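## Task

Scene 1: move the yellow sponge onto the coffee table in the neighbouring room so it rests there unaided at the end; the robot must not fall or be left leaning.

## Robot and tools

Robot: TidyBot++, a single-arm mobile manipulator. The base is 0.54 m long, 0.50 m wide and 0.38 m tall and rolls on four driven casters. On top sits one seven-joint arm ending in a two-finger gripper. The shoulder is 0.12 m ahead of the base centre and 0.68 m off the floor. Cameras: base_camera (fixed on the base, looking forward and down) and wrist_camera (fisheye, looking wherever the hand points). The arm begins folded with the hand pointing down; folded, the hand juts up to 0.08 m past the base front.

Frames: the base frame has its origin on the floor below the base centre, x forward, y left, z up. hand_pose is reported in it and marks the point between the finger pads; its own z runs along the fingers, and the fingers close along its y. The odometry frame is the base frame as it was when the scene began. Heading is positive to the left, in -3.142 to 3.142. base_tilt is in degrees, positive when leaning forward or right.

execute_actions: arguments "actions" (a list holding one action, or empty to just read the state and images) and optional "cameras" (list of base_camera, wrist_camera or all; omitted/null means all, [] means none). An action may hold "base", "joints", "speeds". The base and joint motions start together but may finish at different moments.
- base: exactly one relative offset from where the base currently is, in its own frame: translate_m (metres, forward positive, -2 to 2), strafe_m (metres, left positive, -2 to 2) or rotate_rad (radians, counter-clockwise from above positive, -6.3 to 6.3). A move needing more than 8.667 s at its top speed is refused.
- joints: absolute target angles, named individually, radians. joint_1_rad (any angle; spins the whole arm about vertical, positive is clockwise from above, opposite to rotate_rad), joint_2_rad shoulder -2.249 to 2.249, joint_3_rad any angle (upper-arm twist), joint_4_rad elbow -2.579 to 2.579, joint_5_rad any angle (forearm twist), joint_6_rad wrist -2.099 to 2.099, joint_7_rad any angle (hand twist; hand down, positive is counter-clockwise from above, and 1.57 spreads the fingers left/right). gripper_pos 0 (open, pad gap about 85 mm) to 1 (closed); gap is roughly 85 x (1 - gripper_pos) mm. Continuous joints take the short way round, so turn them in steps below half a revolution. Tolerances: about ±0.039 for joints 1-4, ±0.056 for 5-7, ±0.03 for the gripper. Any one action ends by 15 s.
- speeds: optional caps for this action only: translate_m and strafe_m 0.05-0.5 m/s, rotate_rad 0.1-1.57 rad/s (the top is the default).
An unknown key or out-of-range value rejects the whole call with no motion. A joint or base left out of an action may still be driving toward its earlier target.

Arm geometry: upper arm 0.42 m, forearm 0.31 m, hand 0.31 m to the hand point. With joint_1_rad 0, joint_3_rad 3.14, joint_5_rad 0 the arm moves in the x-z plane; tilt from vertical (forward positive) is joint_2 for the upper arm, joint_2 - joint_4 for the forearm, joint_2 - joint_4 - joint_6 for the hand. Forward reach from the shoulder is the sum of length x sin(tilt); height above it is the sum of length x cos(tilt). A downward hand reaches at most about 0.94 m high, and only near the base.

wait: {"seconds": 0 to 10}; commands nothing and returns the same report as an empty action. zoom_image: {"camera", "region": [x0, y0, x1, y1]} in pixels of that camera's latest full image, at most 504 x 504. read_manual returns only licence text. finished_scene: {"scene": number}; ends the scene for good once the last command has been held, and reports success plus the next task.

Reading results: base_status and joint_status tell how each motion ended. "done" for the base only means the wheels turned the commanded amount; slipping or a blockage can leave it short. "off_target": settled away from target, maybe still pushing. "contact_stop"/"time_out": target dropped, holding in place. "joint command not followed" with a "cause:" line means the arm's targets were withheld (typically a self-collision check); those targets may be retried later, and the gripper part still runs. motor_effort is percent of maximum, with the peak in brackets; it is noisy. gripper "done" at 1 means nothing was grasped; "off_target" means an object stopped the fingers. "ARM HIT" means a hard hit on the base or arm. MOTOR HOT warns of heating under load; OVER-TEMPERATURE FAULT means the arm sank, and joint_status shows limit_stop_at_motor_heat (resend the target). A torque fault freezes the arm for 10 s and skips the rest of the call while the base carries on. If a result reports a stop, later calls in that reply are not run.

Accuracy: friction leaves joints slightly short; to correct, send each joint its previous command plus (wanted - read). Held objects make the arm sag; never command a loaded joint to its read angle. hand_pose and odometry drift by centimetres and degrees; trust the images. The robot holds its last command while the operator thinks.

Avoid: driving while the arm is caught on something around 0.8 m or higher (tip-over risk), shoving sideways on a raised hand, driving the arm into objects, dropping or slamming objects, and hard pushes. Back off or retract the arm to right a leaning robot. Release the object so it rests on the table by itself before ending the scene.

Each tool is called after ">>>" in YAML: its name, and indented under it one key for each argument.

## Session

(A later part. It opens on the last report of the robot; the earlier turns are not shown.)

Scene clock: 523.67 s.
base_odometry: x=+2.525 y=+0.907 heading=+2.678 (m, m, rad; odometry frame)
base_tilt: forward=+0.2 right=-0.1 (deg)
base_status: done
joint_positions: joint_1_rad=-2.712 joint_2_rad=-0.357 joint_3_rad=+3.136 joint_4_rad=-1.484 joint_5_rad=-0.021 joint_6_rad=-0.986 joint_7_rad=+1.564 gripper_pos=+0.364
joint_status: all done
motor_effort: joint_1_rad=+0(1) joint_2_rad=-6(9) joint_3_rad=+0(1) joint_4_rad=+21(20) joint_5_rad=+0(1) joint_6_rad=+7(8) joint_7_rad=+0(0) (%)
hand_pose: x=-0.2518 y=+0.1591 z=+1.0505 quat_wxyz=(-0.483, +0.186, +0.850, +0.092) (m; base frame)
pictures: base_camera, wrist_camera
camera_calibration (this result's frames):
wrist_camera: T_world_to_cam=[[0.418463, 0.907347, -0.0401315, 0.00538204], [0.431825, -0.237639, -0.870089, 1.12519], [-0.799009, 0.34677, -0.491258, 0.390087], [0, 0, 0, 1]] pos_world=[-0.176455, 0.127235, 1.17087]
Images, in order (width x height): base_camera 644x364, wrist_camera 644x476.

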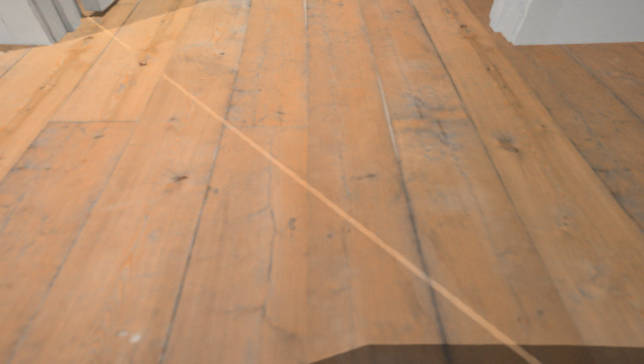

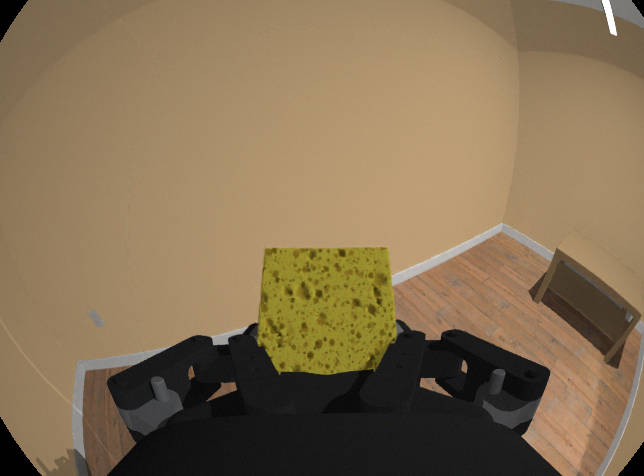

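>>> execute_actions:
  actions:
    - {"base": {"strafe_m": 1.33}, "joints": {"joint_1_rad": -1.56, "joint_2_rad": 0.595, "joint_4_rad": -1.53, "joint_6_rad": -0.472}}

Scene clock: 540.53 s.
base_odometry: x=+1.930 y=-0.283 heading=+2.678 (m, m, rad; odometry frame)
base_tilt: forward=+0.2 right=-0.2 (deg)
base_status: done
joint_positions: joint_1_rad=-1.564 joint_2_rad=+0.590 joint_3_rad=+3.139 joint_4_rad=-1.513 joint_5_rad=-0.021 joint_6_rad=-0.506 joint_7_rad=+1.564 gripper_pos=+0.364
joint_status: all done
motor_effort: joint_1_rad=+0(3) joint_2_rad=-35(37) joint_3_rad=-1(3) joint_4_rad=+17(21) joint_5_rad=+1(1) joint_6_rad=+4(8) joint_7_rad=+0(0) (%)
hand_pose: x=+0.1170 y=+0.6630 z=+0.6041 quat_wxyz=(-0.192, +0.691, +0.673, +0.180) (m; base frame)
pictures: base_camera, wrist_camera
camera_calibration (this result's frames):
wrist_camera: T_world_to_cam=[[0.998657, -0.0407628, -0.0319651, -0.0682922], [-0.0515208, -0.845721, -0.531132, 0.952189], [-0.00538319, 0.532065, -0.846686, 0.289701], [0, 0, 0, 1]] pos_world=[0.118818, 0.648363, 0.74884]
Images, in order (width x height): base_camera 644x364, wrist_camera 644x476.

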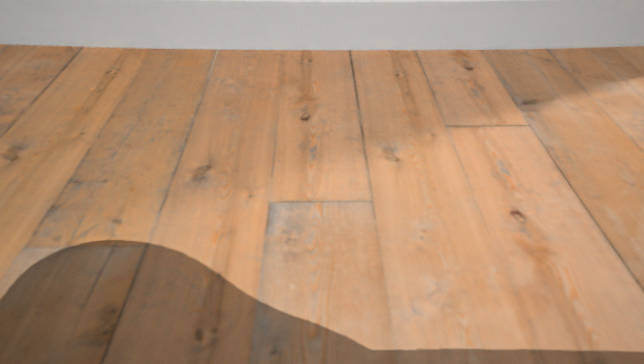

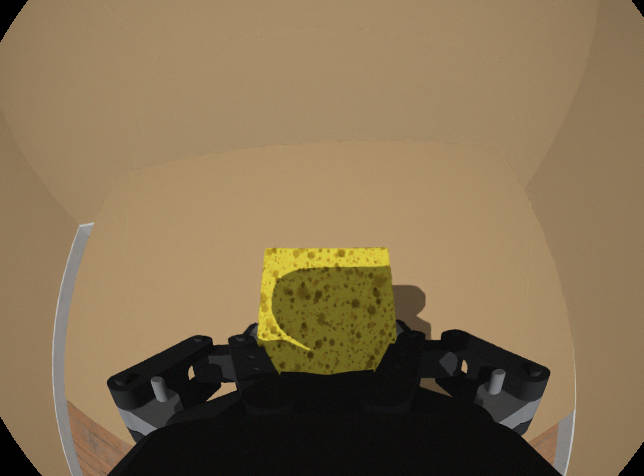

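>>> execute_actions:
  actions:
    - {"joints": {"joint_2_rad": 0.845, "joint_6_rad": -0.229}}
  cameras: ["wrist_camera"]

Scene clock: 557.53 s.
base_odometry: x=+1.930 y=-0.283 heading=+2.678 (m, m, rad; odometry frame)
base_tilt: forward=+0.2 right=-0.2 (deg)
base_status: not commanded
joint_positions: joint_1_rad=-1.564 joint_2_rad=+0.845 joint_3_rad=+3.139 joint_4_rad=-1.519 joint_5_rad=-0.021 joint_6_rad=-0.263 joint_7_rad=+1.564 gripper_pos=+0.364
joint_status: all done
motor_effort: joint_1_rad=+0(0) joint_2_rad=-40(44) joint_3_rad=-1(2) joint_4_rad=+15(18) joint_5_rad=+1(0) joint_6_rad=+4(4) joint_7_rad=+0(0) (%)
hand_pose: x=+0.1186 y=+0.6886 z=+0.4664 quat_wxyz=(-0.185, +0.694, +0.673, +0.175) (m; base frame)
pictures: wrist_camera
camera_calibration (this result's frames):
wrist_camera: T_world_to_cam=[[0.99854, -0.0458047, -0.0286408, -0.0713001], [-0.0540152, -0.854918, -0.515944, 0.90035], [-0.000852896, 0.516737, -0.856143, 0.173954], [0, 0, 0, 1]] pos_world=[0.119977, 0.676571, 0.611418]
Images, in order (width x height): wrist_camera 644x476.

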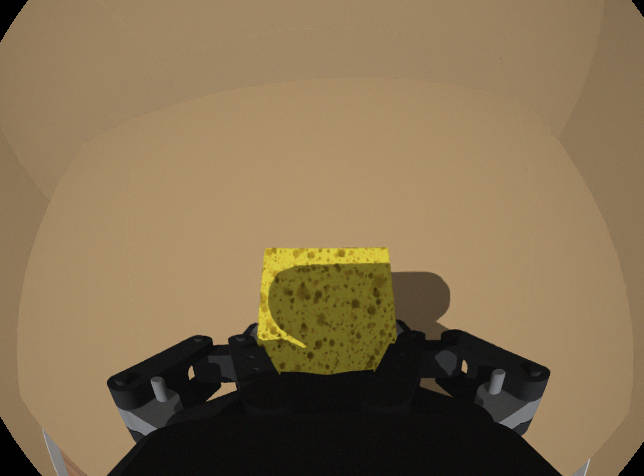

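>>> execute_actions:
  actions:
    - {"joints": {"gripper_pos": 0.0}}
  cameras: ["wrist_camera"]

Scene clock: 563.43 s.
base_odometry: x=+1.930 y=-0.283 heading=+2.678 (m, m, rad; odometry frame)
base_tilt: forward=+0.2 right=-0.2 (deg)
base_status: not commanded
joint_positions: joint_1_rad=-1.564 joint_2_rad=+0.845 joint_3_rad=+3.139 joint_4_rad=-1.519 joint_5_rad=-0.021 joint_6_rad=-0.263 joint_7_rad=+1.564 gripper_pos=+0.000
joint_status: all done
motor_effort: joint_1_rad=+0(0) joint_2_rad=-40(40) joint_3_rad=-1(1) joint_4_rad=+14(15) joint_5_rad=+1(1) joint_6_rad=+4(4) joint_7_rad=+0(0) (%)
hand_pose: x=+0.1186 y=+0.6886 z=+0.4664 quat_wxyz=(-0.185, +0.694, +0.673, +0.175) (m; base frame)
pictures: wrist_camera
camera_calibration (this result's frames):
wrist_camera: T_world_to_cam=[[0.99854, -0.0458047, -0.0286408, -0.0713002], [-0.0540152, -0.854918, -0.515944, 0.90035], [-0.000852841, 0.516737, -0.856144, 0.173954], [0, 0, 0, 1]] pos_world=[0.119977, 0.676571, 0.611418]
Images, in order (width x height): wrist_camera 644x476.

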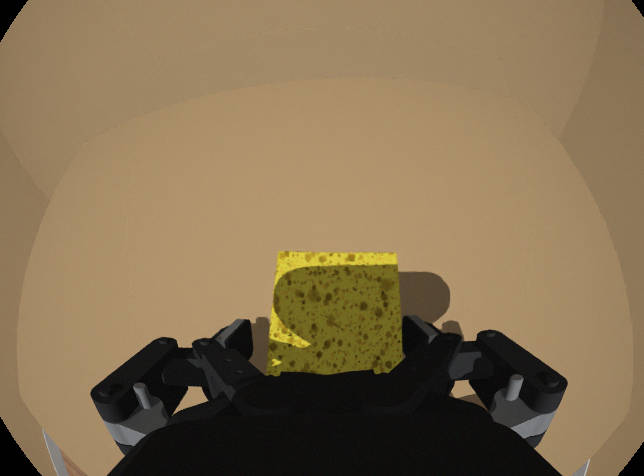

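>>> execute_actions:
  actions:
    - {"joints": {"joint_2_rad": 0.68}}
  cameras: ["wrist_camera"]

Scene clock: 568.70 s.
base_odometry: x=+1.930 y=-0.283 heading=+2.678 (m, m, rad; odometry frame)
base_tilt: forward=+0.2 right=-0.1 (deg)
base_status: not commanded
joint_positions: joint_1_rad=-1.564 joint_2_rad=+0.675 joint_3_rad=+3.139 joint_4_rad=-1.519 joint_5_rad=-0.021 joint_6_rad=-0.263 joint_7_rad=+1.564 gripper_pos=+0.000
joint_status: all done
motor_effort: joint_1_rad=+0(0) joint_2_rad=-38(42) joint_3_rad=-1(1) joint_4_rad=+17(18) joint_5_rad=+1(1) joint_6_rad=+5(6) joint_7_rad=+0(0) (%)
hand_pose: x=+0.1188 y=+0.7151 z=+0.5856 quat_wxyz=(-0.242, +0.676, +0.656, +0.232) (m; base frame)
pictures: wrist_camera
camera_calibration (this result's frames):
wrist_camera: T_world_to_cam=[[0.998575, -0.040415, -0.0348411, -0.0670771], [-0.0533598, -0.755692, -0.65275, 0.993545], [0.000051801, 0.65368, -0.756771, 0.106108], [0, 0, 0, 1]] pos_world=[0.119991, 0.678742, 0.726499]
Images, in order (width x height): wrist_camera 644x476.

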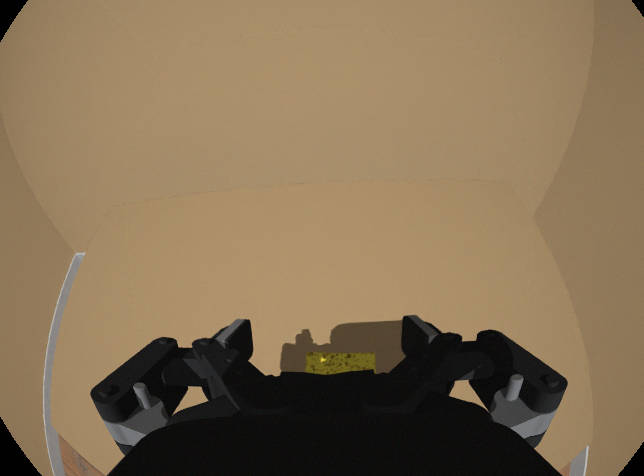

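The sponge is resting on the coffee table and the hand is clear of it.

>>> finished_scene:
  scene: 1

The scene is finished: the task was done.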